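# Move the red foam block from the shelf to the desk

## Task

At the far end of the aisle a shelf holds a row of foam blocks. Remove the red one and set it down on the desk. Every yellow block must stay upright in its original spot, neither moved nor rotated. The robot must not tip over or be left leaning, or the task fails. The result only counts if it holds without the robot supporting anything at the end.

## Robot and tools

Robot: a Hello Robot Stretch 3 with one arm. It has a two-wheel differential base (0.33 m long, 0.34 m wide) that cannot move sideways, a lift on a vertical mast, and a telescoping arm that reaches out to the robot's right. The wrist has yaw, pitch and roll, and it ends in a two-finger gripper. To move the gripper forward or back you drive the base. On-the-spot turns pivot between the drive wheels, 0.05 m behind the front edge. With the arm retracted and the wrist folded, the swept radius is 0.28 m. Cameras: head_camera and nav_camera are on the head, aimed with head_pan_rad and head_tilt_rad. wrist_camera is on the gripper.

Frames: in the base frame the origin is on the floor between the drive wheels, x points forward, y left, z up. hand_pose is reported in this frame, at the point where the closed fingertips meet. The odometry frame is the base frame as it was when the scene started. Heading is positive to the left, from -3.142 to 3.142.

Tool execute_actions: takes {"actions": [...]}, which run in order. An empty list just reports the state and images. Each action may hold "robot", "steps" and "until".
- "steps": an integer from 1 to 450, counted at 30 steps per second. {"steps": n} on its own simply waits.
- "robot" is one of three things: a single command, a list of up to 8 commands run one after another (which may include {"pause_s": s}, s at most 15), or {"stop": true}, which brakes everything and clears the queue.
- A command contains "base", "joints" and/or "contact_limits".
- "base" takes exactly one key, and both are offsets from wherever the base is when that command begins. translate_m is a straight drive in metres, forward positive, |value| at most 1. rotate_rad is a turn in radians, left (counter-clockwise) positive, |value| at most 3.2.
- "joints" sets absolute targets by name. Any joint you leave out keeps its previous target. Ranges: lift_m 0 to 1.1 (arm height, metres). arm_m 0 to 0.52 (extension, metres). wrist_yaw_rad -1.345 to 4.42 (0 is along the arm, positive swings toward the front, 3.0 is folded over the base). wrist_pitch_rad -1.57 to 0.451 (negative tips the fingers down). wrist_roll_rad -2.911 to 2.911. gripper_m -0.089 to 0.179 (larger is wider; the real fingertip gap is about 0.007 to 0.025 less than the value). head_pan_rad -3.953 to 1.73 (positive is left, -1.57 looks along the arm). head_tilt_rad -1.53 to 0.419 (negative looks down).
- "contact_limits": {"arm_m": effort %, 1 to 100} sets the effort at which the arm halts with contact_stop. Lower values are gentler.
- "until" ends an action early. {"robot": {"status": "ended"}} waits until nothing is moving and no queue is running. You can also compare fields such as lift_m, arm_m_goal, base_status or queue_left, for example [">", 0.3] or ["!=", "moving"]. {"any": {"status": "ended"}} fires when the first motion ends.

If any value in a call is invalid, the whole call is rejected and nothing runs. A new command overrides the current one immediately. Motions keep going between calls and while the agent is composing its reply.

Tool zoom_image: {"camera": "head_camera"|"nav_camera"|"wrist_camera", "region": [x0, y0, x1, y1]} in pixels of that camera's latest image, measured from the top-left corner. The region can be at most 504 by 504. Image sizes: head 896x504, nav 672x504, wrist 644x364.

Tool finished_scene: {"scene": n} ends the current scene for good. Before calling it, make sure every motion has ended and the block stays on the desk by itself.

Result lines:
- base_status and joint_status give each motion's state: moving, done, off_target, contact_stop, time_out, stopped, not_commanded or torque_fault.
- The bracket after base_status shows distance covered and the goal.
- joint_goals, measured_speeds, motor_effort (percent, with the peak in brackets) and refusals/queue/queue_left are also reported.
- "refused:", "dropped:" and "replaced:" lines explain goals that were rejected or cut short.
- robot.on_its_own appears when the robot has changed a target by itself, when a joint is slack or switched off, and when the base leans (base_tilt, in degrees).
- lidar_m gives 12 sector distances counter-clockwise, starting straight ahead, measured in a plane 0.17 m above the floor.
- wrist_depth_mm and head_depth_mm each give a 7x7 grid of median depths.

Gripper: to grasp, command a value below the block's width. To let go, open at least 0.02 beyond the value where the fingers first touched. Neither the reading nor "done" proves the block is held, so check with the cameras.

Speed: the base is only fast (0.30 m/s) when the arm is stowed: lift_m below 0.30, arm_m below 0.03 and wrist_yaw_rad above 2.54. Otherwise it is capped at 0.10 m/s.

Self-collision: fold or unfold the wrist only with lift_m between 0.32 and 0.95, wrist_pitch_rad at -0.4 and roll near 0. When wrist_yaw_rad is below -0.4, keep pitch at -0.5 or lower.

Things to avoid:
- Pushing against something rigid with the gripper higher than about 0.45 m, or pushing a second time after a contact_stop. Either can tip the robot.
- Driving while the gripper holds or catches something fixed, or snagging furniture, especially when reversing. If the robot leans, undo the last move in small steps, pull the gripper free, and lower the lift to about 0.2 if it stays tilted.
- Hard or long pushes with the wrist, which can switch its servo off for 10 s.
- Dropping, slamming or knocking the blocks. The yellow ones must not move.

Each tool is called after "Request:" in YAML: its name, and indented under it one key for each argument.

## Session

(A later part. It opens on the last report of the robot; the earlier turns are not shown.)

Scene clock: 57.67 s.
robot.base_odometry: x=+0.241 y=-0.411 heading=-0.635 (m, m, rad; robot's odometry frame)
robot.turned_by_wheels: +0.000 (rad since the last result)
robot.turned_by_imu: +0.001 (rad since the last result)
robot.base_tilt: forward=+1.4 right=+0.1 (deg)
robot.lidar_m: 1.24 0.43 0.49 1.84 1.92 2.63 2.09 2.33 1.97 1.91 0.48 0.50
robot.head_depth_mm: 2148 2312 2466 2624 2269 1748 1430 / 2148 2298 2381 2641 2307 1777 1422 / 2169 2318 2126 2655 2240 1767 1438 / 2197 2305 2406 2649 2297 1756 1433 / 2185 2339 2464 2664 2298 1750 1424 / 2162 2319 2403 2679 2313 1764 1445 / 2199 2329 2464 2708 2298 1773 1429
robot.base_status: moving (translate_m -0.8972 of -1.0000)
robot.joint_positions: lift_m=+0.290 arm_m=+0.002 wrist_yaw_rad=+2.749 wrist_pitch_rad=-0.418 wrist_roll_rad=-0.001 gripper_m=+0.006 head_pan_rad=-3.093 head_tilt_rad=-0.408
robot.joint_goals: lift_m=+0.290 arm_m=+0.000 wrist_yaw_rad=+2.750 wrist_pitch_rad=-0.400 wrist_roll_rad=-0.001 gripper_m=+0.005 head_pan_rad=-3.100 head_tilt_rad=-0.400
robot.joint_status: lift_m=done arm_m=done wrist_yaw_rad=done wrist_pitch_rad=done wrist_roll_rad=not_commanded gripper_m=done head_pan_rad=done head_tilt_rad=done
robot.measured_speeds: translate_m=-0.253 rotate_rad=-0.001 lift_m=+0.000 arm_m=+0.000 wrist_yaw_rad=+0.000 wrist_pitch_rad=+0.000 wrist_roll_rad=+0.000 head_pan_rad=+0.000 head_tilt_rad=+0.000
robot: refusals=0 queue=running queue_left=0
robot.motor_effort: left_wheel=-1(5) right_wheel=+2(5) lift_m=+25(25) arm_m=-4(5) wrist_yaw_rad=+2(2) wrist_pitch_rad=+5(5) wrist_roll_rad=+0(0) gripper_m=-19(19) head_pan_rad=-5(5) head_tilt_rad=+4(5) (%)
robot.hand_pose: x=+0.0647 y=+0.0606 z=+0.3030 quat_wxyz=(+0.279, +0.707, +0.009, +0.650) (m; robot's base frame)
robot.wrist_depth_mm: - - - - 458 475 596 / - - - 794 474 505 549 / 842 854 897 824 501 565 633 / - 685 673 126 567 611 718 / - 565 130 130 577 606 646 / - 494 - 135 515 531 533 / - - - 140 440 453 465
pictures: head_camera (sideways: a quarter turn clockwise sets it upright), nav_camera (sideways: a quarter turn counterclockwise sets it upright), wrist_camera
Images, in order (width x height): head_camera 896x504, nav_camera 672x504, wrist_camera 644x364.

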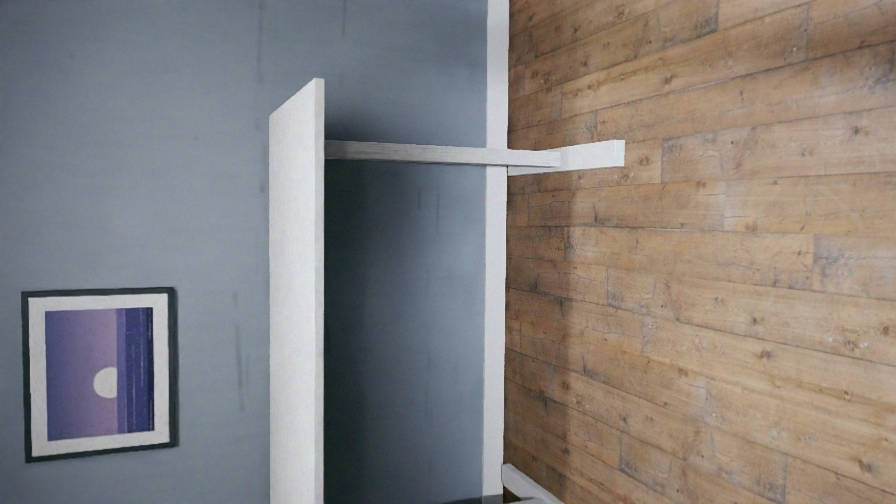

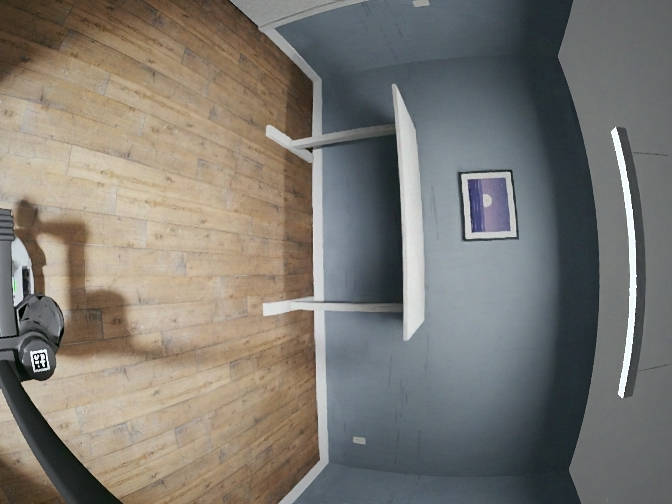

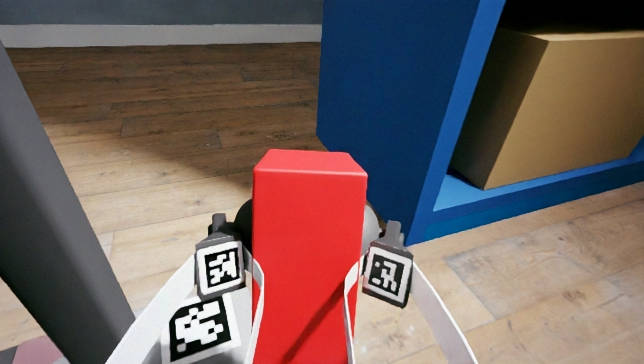

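Request:
execute_actions:
  actions:
    - {"robot": {"base": {"translate_m": -1.0}}, "steps": 300, "until": {"robot": {"x": ["<=", -0.2]}}}
    - {"robot": {"base": {"translate_m": -0.70}}, "steps": 300, "until": {"robot": {"x": ["<=", -0.50]}}}
    - {"robot": {"joints": {"lift_m": 0.93, "head_pan_rad": -1.57, "head_tilt_rad": -0.6}}, "steps": 300, "until": {"robot": {"base_status": ["!=", "moving"]}}}
    - {"robot": {"base": {"rotate_rad": -1.59}}, "steps": 300, "until": {"robot": {"base_status": ["!=", "moving"]}}}

Scene clock: 69.23 s.
robot.base_odometry: x=-0.764 y=+0.330 heading=-2.225 (m, m, rad; robot's odometry frame)
robot.turned_by_wheels: -1.590 (rad since the last result)
robot.turned_by_imu: -1.616 (rad since the last result)
robot.base_tilt: forward=-0.3 right=-0.3 (deg)
robot.lidar_m: 1.86 1.92 1.64 1.61 1.64 1.94 1.87 1.86 0.87 0.86 1.36 1.30
robot.head_depth_mm: 1109 1221 864 624 1688 - - / 1108 1202 868 623 1128 1223 - / 1102 1201 865 625 1683 1563 - / 1101 1190 870 626 1658 1576 - / 1098 1179 874 625 1668 1590 - / 1096 1184 875 628 1656 1487 1287 / 1090 1179 882 629 1666 1493 1266
robot.base_status: done (rotate_rad -1.5899 of -1.5900)
robot.joint_positions: lift_m=+0.930 arm_m=+0.002 wrist_yaw_rad=+2.749 wrist_pitch_rad=-0.419 wrist_roll_rad=-0.001 gripper_m=+0.006 head_pan_rad=-1.577 head_tilt_rad=-0.592
robot.joint_goals: lift_m=+0.930 arm_m=+0.000 wrist_yaw_rad=+2.750 wrist_pitch_rad=-0.400 wrist_roll_rad=-0.001 gripper_m=+0.005 head_pan_rad=-1.570 head_tilt_rad=-0.600
robot.joint_status: lift_m=done arm_m=done wrist_yaw_rad=done wrist_pitch_rad=done wrist_roll_rad=not_commanded gripper_m=done head_pan_rad=done head_tilt_rad=done
robot.measured_speeds: translate_m=+0.000 rotate_rad=+0.000 lift_m=+0.000 arm_m=+0.000 wrist_yaw_rad=+0.000 wrist_pitch_rad=+0.000 wrist_roll_rad=+0.000 head_pan_rad=+0.000 head_tilt_rad=+0.000
robot: refusals=0 queue=done queue_left=0
robot.motor_effort: left_wheel=+2(11) right_wheel=-2(3) lift_m=+40(48) arm_m=-4(4) wrist_yaw_rad=+0(1) wrist_pitch_rad=+5(5) wrist_roll_rad=+0(0) gripper_m=-20(19) head_pan_rad=+5(60) head_tilt_rad=-5(25) (%)
robot.hand_pose: x=+0.0646 y=+0.0606 z=+0.9422 quat_wxyz=(+0.279, +0.707, +0.010, +0.650) (m; robot's base frame)
robot.wrist_depth_mm: - - - - - - - / - - - - - - - / - - - - - - - / - - - 126 - - - / - - 130 129 - - - / - - - 135 - - - / - - - 141 - - -
pictures: head_camera (sideways: a quarter turn clockwise sets it upright), nav_camera (sideways: a quarter turn counterclockwise sets it upright), wrist_camera
Images, in order (width x height): head_camera 896x504, nav_camera 672x504, wrist_camera 644x364.

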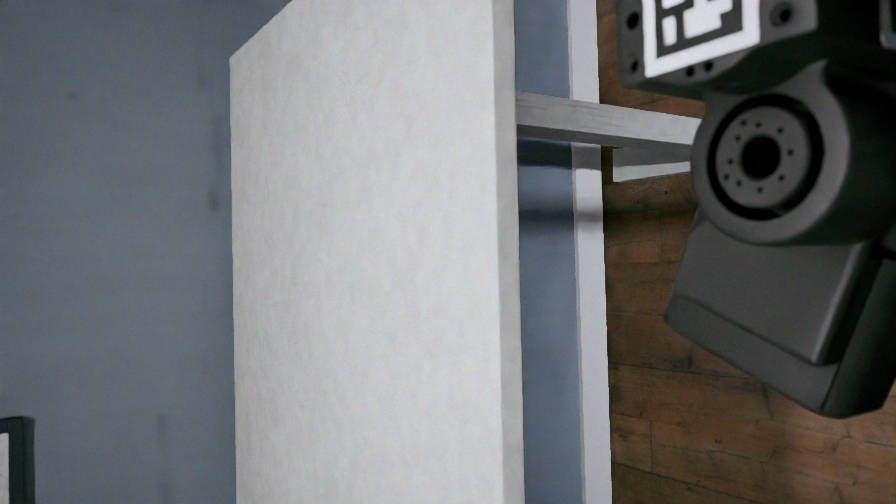

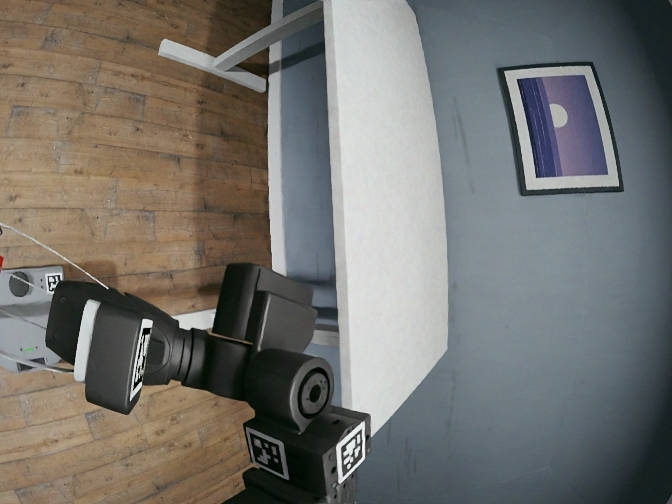

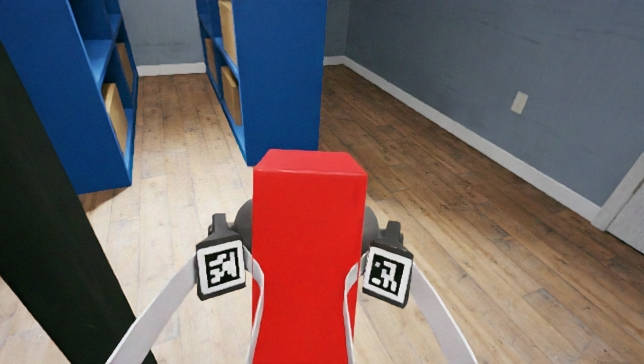

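Request:
execute_actions:
  actions:
    - {"robot": {"joints": {"wrist_yaw_rad": 0.0}}, "steps": 150, "until": {"robot": {"wrist_yaw_rad": ["<", 1.8]}}}
    - {"robot": {"joints": {"wrist_pitch_rad": 0.0}}, "steps": 90, "until": {"robot": {"wrist_pitch_rad": [">", -0.12]}}}
    - {"robot": {"joints": {"arm_m": 0.22}}, "steps": 150, "until": {"robot": {"arm_m": [">", 0.14]}}}
    - {"robot": {"joints": {"lift_m": 0.915}}, "steps": 200, "until": {"robot": {"status": "ended"}}}

Scene clock: 77.17 s.
robot.base_odometry: x=-0.764 y=+0.330 heading=-2.225 (m, m, rad; robot's odometry frame)
robot.turned_by_wheels: +0.000 (rad since the last result)
robot.turned_by_imu: +0.001 (rad since the last result)
robot.base_tilt: forward=-0.2 right=-0.2 (deg)
robot.lidar_m: 1.86 1.92 1.64 1.61 1.65 1.95 1.87 1.86 0.87 0.86 1.36 1.30
robot.head_depth_mm: 1107 1223 892 - 1685 1489 1259 / 1108 1196 921 - 1146 1419 1230 / 1098 1186 951 - 1701 1444 1258 / 1098 1192 951 - 1683 1491 1257 / 1096 1188 874 626 1652 1487 1264 / 1091 1185 874 628 1665 1493 1262 / 1087 1178 877 628 1663 1496 1258
robot.base_status: done (rotate_rad -1.5899 of -1.5900)
robot.joint_positions: lift_m=+0.915 arm_m=+0.220 wrist_yaw_rad=+0.001 wrist_pitch_rad=-0.026 wrist_roll_rad=-0.001 gripper_m=+0.006 head_pan_rad=-1.577 head_tilt_rad=-0.592
robot.joint_goals: lift_m=+0.915 arm_m=+0.220 wrist_yaw_rad=+0.000 wrist_pitch_rad=+0.000 wrist_roll_rad=-0.001 gripper_m=+0.005 head_pan_rad=-1.570 head_tilt_rad=-0.600
robot.joint_status: lift_m=done arm_m=done wrist_yaw_rad=done wrist_pitch_rad=done wrist_roll_rad=not_commanded gripper_m=done head_pan_rad=done head_tilt_rad=done
robot.measured_speeds: translate_m=+0.000 rotate_rad=+0.000 lift_m=+0.000 arm_m=+0.000 wrist_yaw_rad=+0.000 wrist_pitch_rad=+0.000 wrist_roll_rad=+0.000 head_pan_rad=+0.000 head_tilt_rad=+0.000
robot: refusals=0 queue=done queue_left=0
robot.motor_effort: left_wheel=+2(2) right_wheel=-2(2) lift_m=+25(36) arm_m=+5(5) wrist_yaw_rad=+0(3) wrist_pitch_rad=+8(8) wrist_roll_rad=+0(0) gripper_m=-19(20) head_pan_rad=+5(5) head_tilt_rad=-5(4) (%)
robot.hand_pose: x=-0.0213 y=-0.6201 z=+1.0234 quat_wxyz=(+0.708, +0.010, -0.706, -0.009) (m; robot's base frame)
robot.wrist_depth_mm: 753 749 760 768 789 776 781 / 772 785 795 814 812 816 827 / 792 799 817 820 827 835 851 / 529 558 522 125 669 854 885 / 333 344 130 130 417 403 910 / 245 251 183 135 277 282 291 / 194 198 193 140 210 216 222
pictures: head_camera (sideways: a quarter turn clockwise sets it upright), nav_camera (sideways: a quarter turn counterclockwise sets it upright), wrist_camera
Images, in order (width x height): head_camera 896x504, nav_camera 672x504, wrist_camera 644x364.

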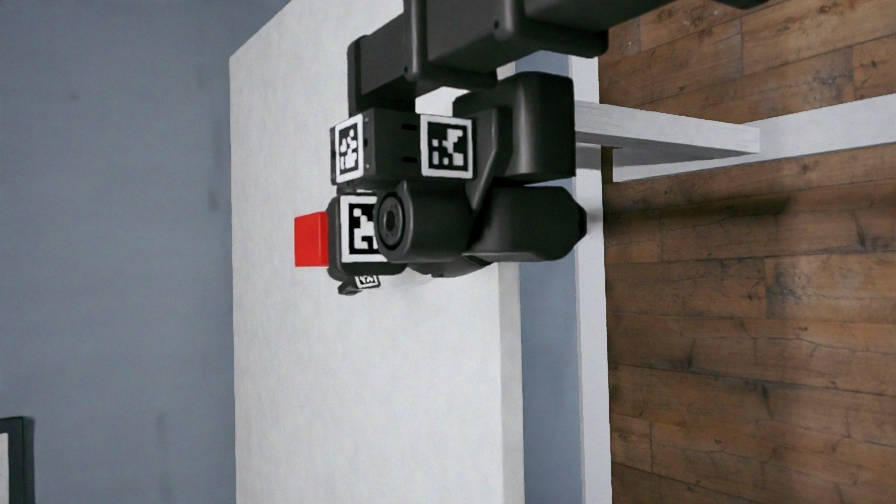

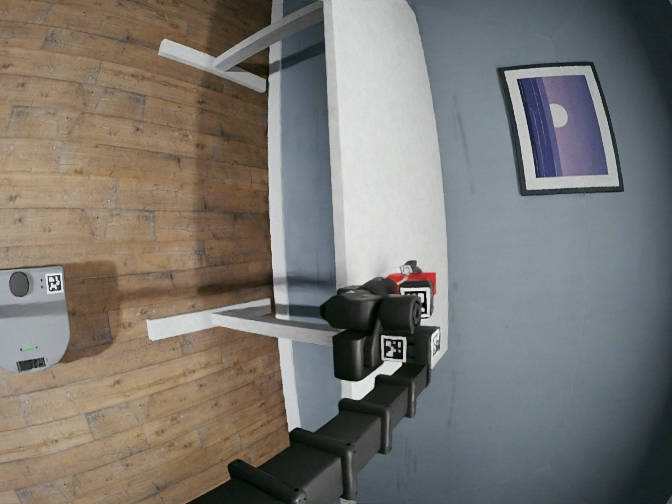

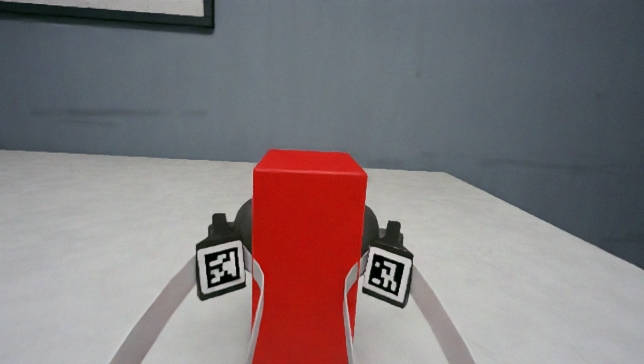

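Request:
execute_actions:
  actions:
    - {"robot": {"joints": {"lift_m": 0.888}}, "steps": 150, "until": {"robot": {"status": "ended"}}}

Scene clock: 79.00 s.
robot.base_odometry: x=-0.764 y=+0.330 heading=-2.225 (m, m, rad; robot's odometry frame)
robot.turned_by_wheels: +0.000 (rad since the last result)
robot.turned_by_imu: +0.000 (rad since the last result)
robot.base_tilt: forward=-0.2 right=-0.3 (deg)
robot.lidar_m: 1.86 1.92 1.64 1.61 1.64 1.95 1.87 1.86 0.87 0.86 1.36 1.30
robot.head_depth_mm: 1113 1219 866 678 - 1438 1254 / 1096 1195 867 - 1659 1419 1229 / 1102 1195 870 - 1668 1454 1261 / 1099 1192 895 - 1653 1495 1267 / 1096 1184 874 629 1661 1496 1270 / 1092 1179 874 629 1670 1508 1266 / 1093 1177 876 629 1655 1494 1264
robot.base_status: done (rotate_rad -1.5899 of -1.5900)
robot.joint_positions: lift_m=+0.888 arm_m=+0.220 wrist_yaw_rad=+0.001 wrist_pitch_rad=-0.026 wrist_roll_rad=-0.001 gripper_m=+0.006 head_pan_rad=-1.577 head_tilt_rad=-0.592
robot.joint_goals: lift_m=+0.888 arm_m=+0.220 wrist_yaw_rad=+0.000 wrist_pitch_rad=+0.000 wrist_roll_rad=-0.001 gripper_m=+0.005 head_pan_rad=-1.570 head_tilt_rad=-0.600
robot.joint_status: lift_m=done arm_m=done wrist_yaw_rad=done wrist_pitch_rad=done wrist_roll_rad=not_commanded gripper_m=done head_pan_rad=done head_tilt_rad=done
robot.measured_speeds: translate_m=+0.000 rotate_rad=+0.000 lift_m=+0.000 arm_m=+0.000 wrist_yaw_rad=+0.000 wrist_pitch_rad=+0.000 wrist_roll_rad=+0.000 head_pan_rad=+0.000 head_tilt_rad=+0.000
robot: refusals=0 queue=done queue_left=0
robot.motor_effort: left_wheel=+2(2) right_wheel=-2(2) lift_m=+25(23) arm_m=+3(4) wrist_yaw_rad=-1(1) wrist_pitch_rad=+8(8) wrist_roll_rad=+0(0) gripper_m=-20(19) head_pan_rad=+5(5) head_tilt_rad=-5(5) (%)
robot.hand_pose: x=-0.0213 y=-0.6201 z=+0.9964 quat_wxyz=(+0.708, +0.010, -0.706, -0.009) (m; robot's base frame)
robot.wrist_depth_mm: 751 747 759 764 782 776 789 / 778 782 774 800 807 817 817 / 788 792 814 813 822 832 842 / 425 450 423 125 542 851 869 / 272 282 130 129 342 331 346 / 199 204 161 135 224 230 238 / 158 161 157 140 170 177 181
pictures: head_camera (sideways: a quarter turn clockwise sets it upright), nav_camera (sideways: a quarter turn counterclockwise sets it upright), wrist_camera
Images, in order (width x height): head_camera 896x504, nav_camera 672x504, wrist_camera 644x364.

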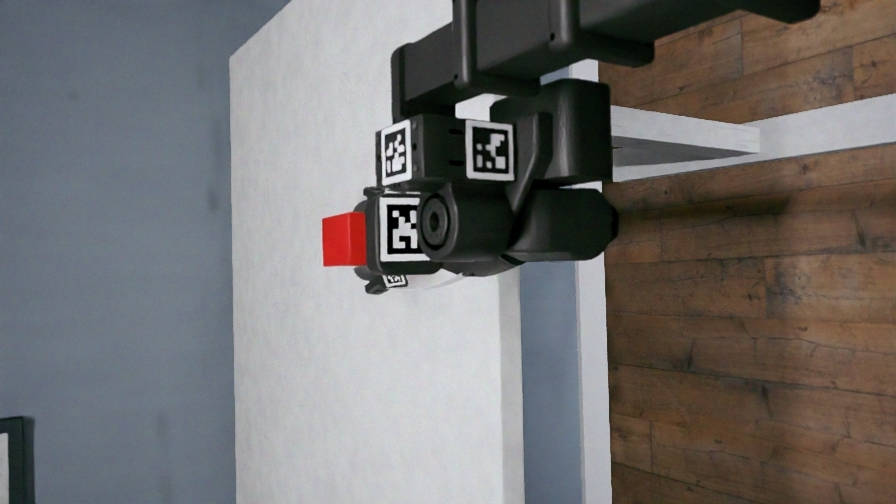

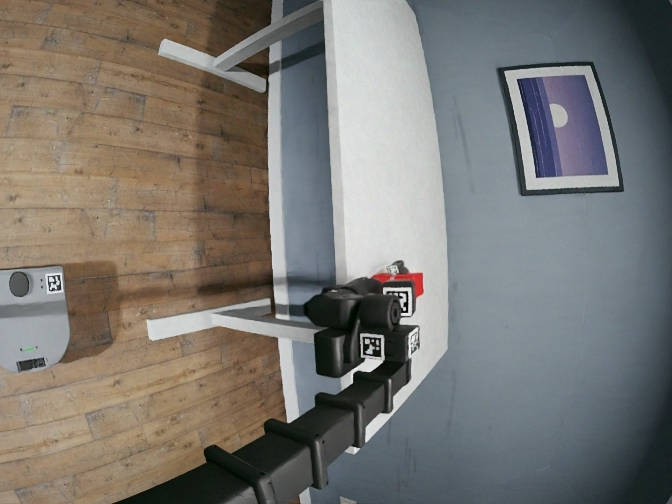

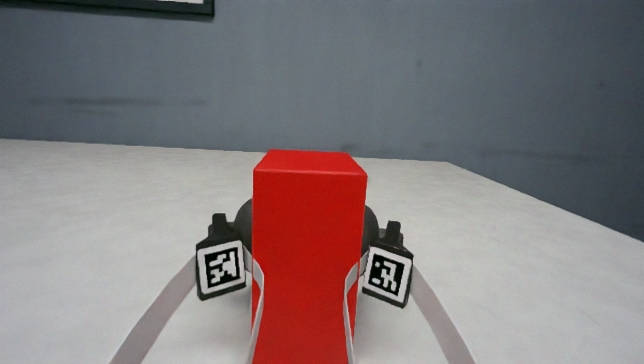

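Request:
execute_actions:
  actions:
    - {"robot": {"joints": {"gripper_m": 0.09}}, "steps": 120, "until": {"robot": {"gripper_m": [">", 0.08]}}}
    - {"robot": {"joints": {"arm_m": 0.10}}, "steps": 150, "until": {"robot": {"status": "ended"}}}

Scene clock: 82.63 s.
robot.base_odometry: x=-0.764 y=+0.330 heading=-2.225 (m, m, rad; robot's odometry frame)
robot.turned_by_wheels: +0.000 (rad since the last result)
robot.turned_by_imu: +0.001 (rad since the last result)
robot.base_tilt: forward=-0.2 right=-0.3 (deg)
robot.lidar_m: 1.86 1.91 1.64 1.61 1.64 1.94 1.87 1.87 0.87 0.86 1.36 1.30
robot.head_depth_mm: 1109 1226 867 625 - - 1228 / 1103 1202 867 624 - - 1198 / 1104 1195 873 666 - - 1230 / 1094 1185 873 623 - 1482 1252 / 1091 1184 876 638 1666 1486 1260 / 1093 1174 871 628 1656 1493 1270 / 1089 1176 877 628 1649 1482 1269
robot.base_status: done (rotate_rad -1.5899 of -1.5900)
robot.joint_positions: lift_m=+0.888 arm_m=+0.100 wrist_yaw_rad=+0.001 wrist_pitch_rad=-0.023 wrist_roll_rad=-0.001 gripper_m=+0.090 head_pan_rad=-1.577 head_tilt_rad=-0.592
robot.joint_goals: lift_m=+0.888 arm_m=+0.100 wrist_yaw_rad=+0.000 wrist_pitch_rad=+0.000 wrist_roll_rad=-0.001 gripper_m=+0.090 head_pan_rad=-1.570 head_tilt_rad=-0.600
robot.joint_status: lift_m=done arm_m=done wrist_yaw_rad=done wrist_pitch_rad=done wrist_roll_rad=not_commanded gripper_m=done head_pan_rad=done head_tilt_rad=done
robot.measured_speeds: translate_m=+0.000 rotate_rad=+0.000 lift_m=+0.000 arm_m=+0.000 wrist_yaw_rad=+0.000 wrist_pitch_rad=+0.000 wrist_roll_rad=+0.000 head_pan_rad=+0.000 head_tilt_rad=+0.000
robot: refusals=0 queue=done queue_left=0
robot.motor_effort: left_wheel=+2(2) right_wheel=-2(2) lift_m=+25(25) arm_m=-5(3) wrist_yaw_rad=-1(0) wrist_pitch_rad=+6(8) wrist_roll_rad=+0(0) gripper_m=+1(79) head_pan_rad=+5(5) head_tilt_rad=-5(4) (%)
robot.hand_pose: x=-0.0213 y=-0.5010 z=+0.9972 quat_wxyz=(+0.708, +0.008, -0.707, -0.008) (m; robot's base frame)
robot.wrist_depth_mm: 860 839 873 887 876 879 886 / 891 880 902 893 902 921 934 / 908 921 944 936 942 963 967 / 436 456 492 248 565 - - / 278 286 300 257 350 339 350 / 201 204 203 218 210 234 240 / 177 178 180 182 184 187 188
pictures: head_camera (sideways: a quarter turn clockwise sets it upright), nav_camera (sideways: a quarter turn counterclockwise sets it upright), wrist_camera
Images, in order (width x height): head_camera 896x504, nav_camera 672x504, wrist_camera 644x364.

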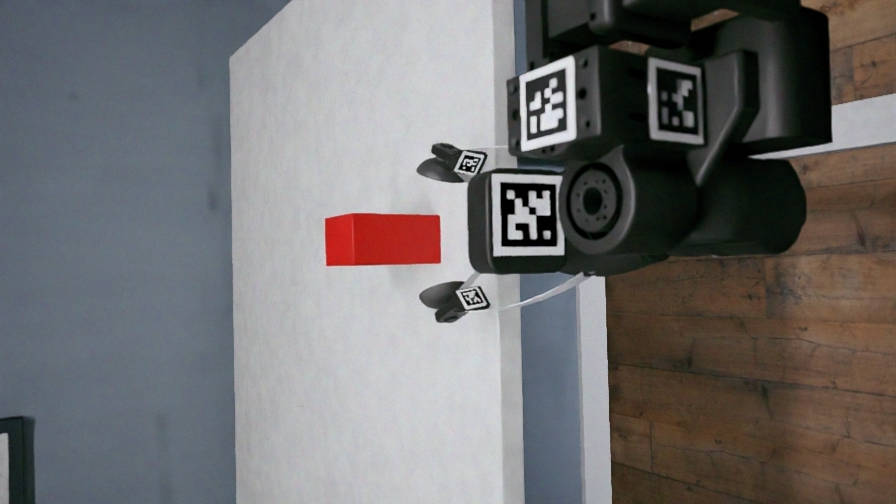

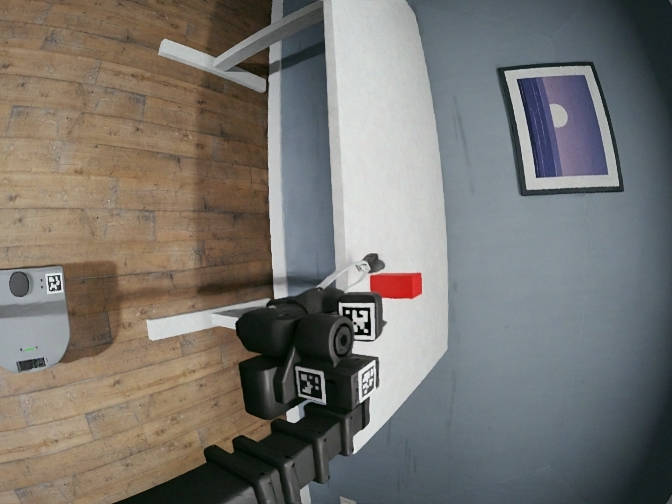

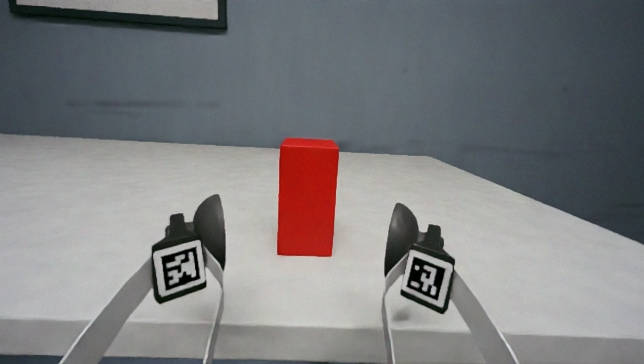

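The red block is standing on the desk, clear of the gripper, and all motion has stopped, so I'm ending the scene.

Request:
finished_scene:
  scene: 2

The scene is finished: the task was done.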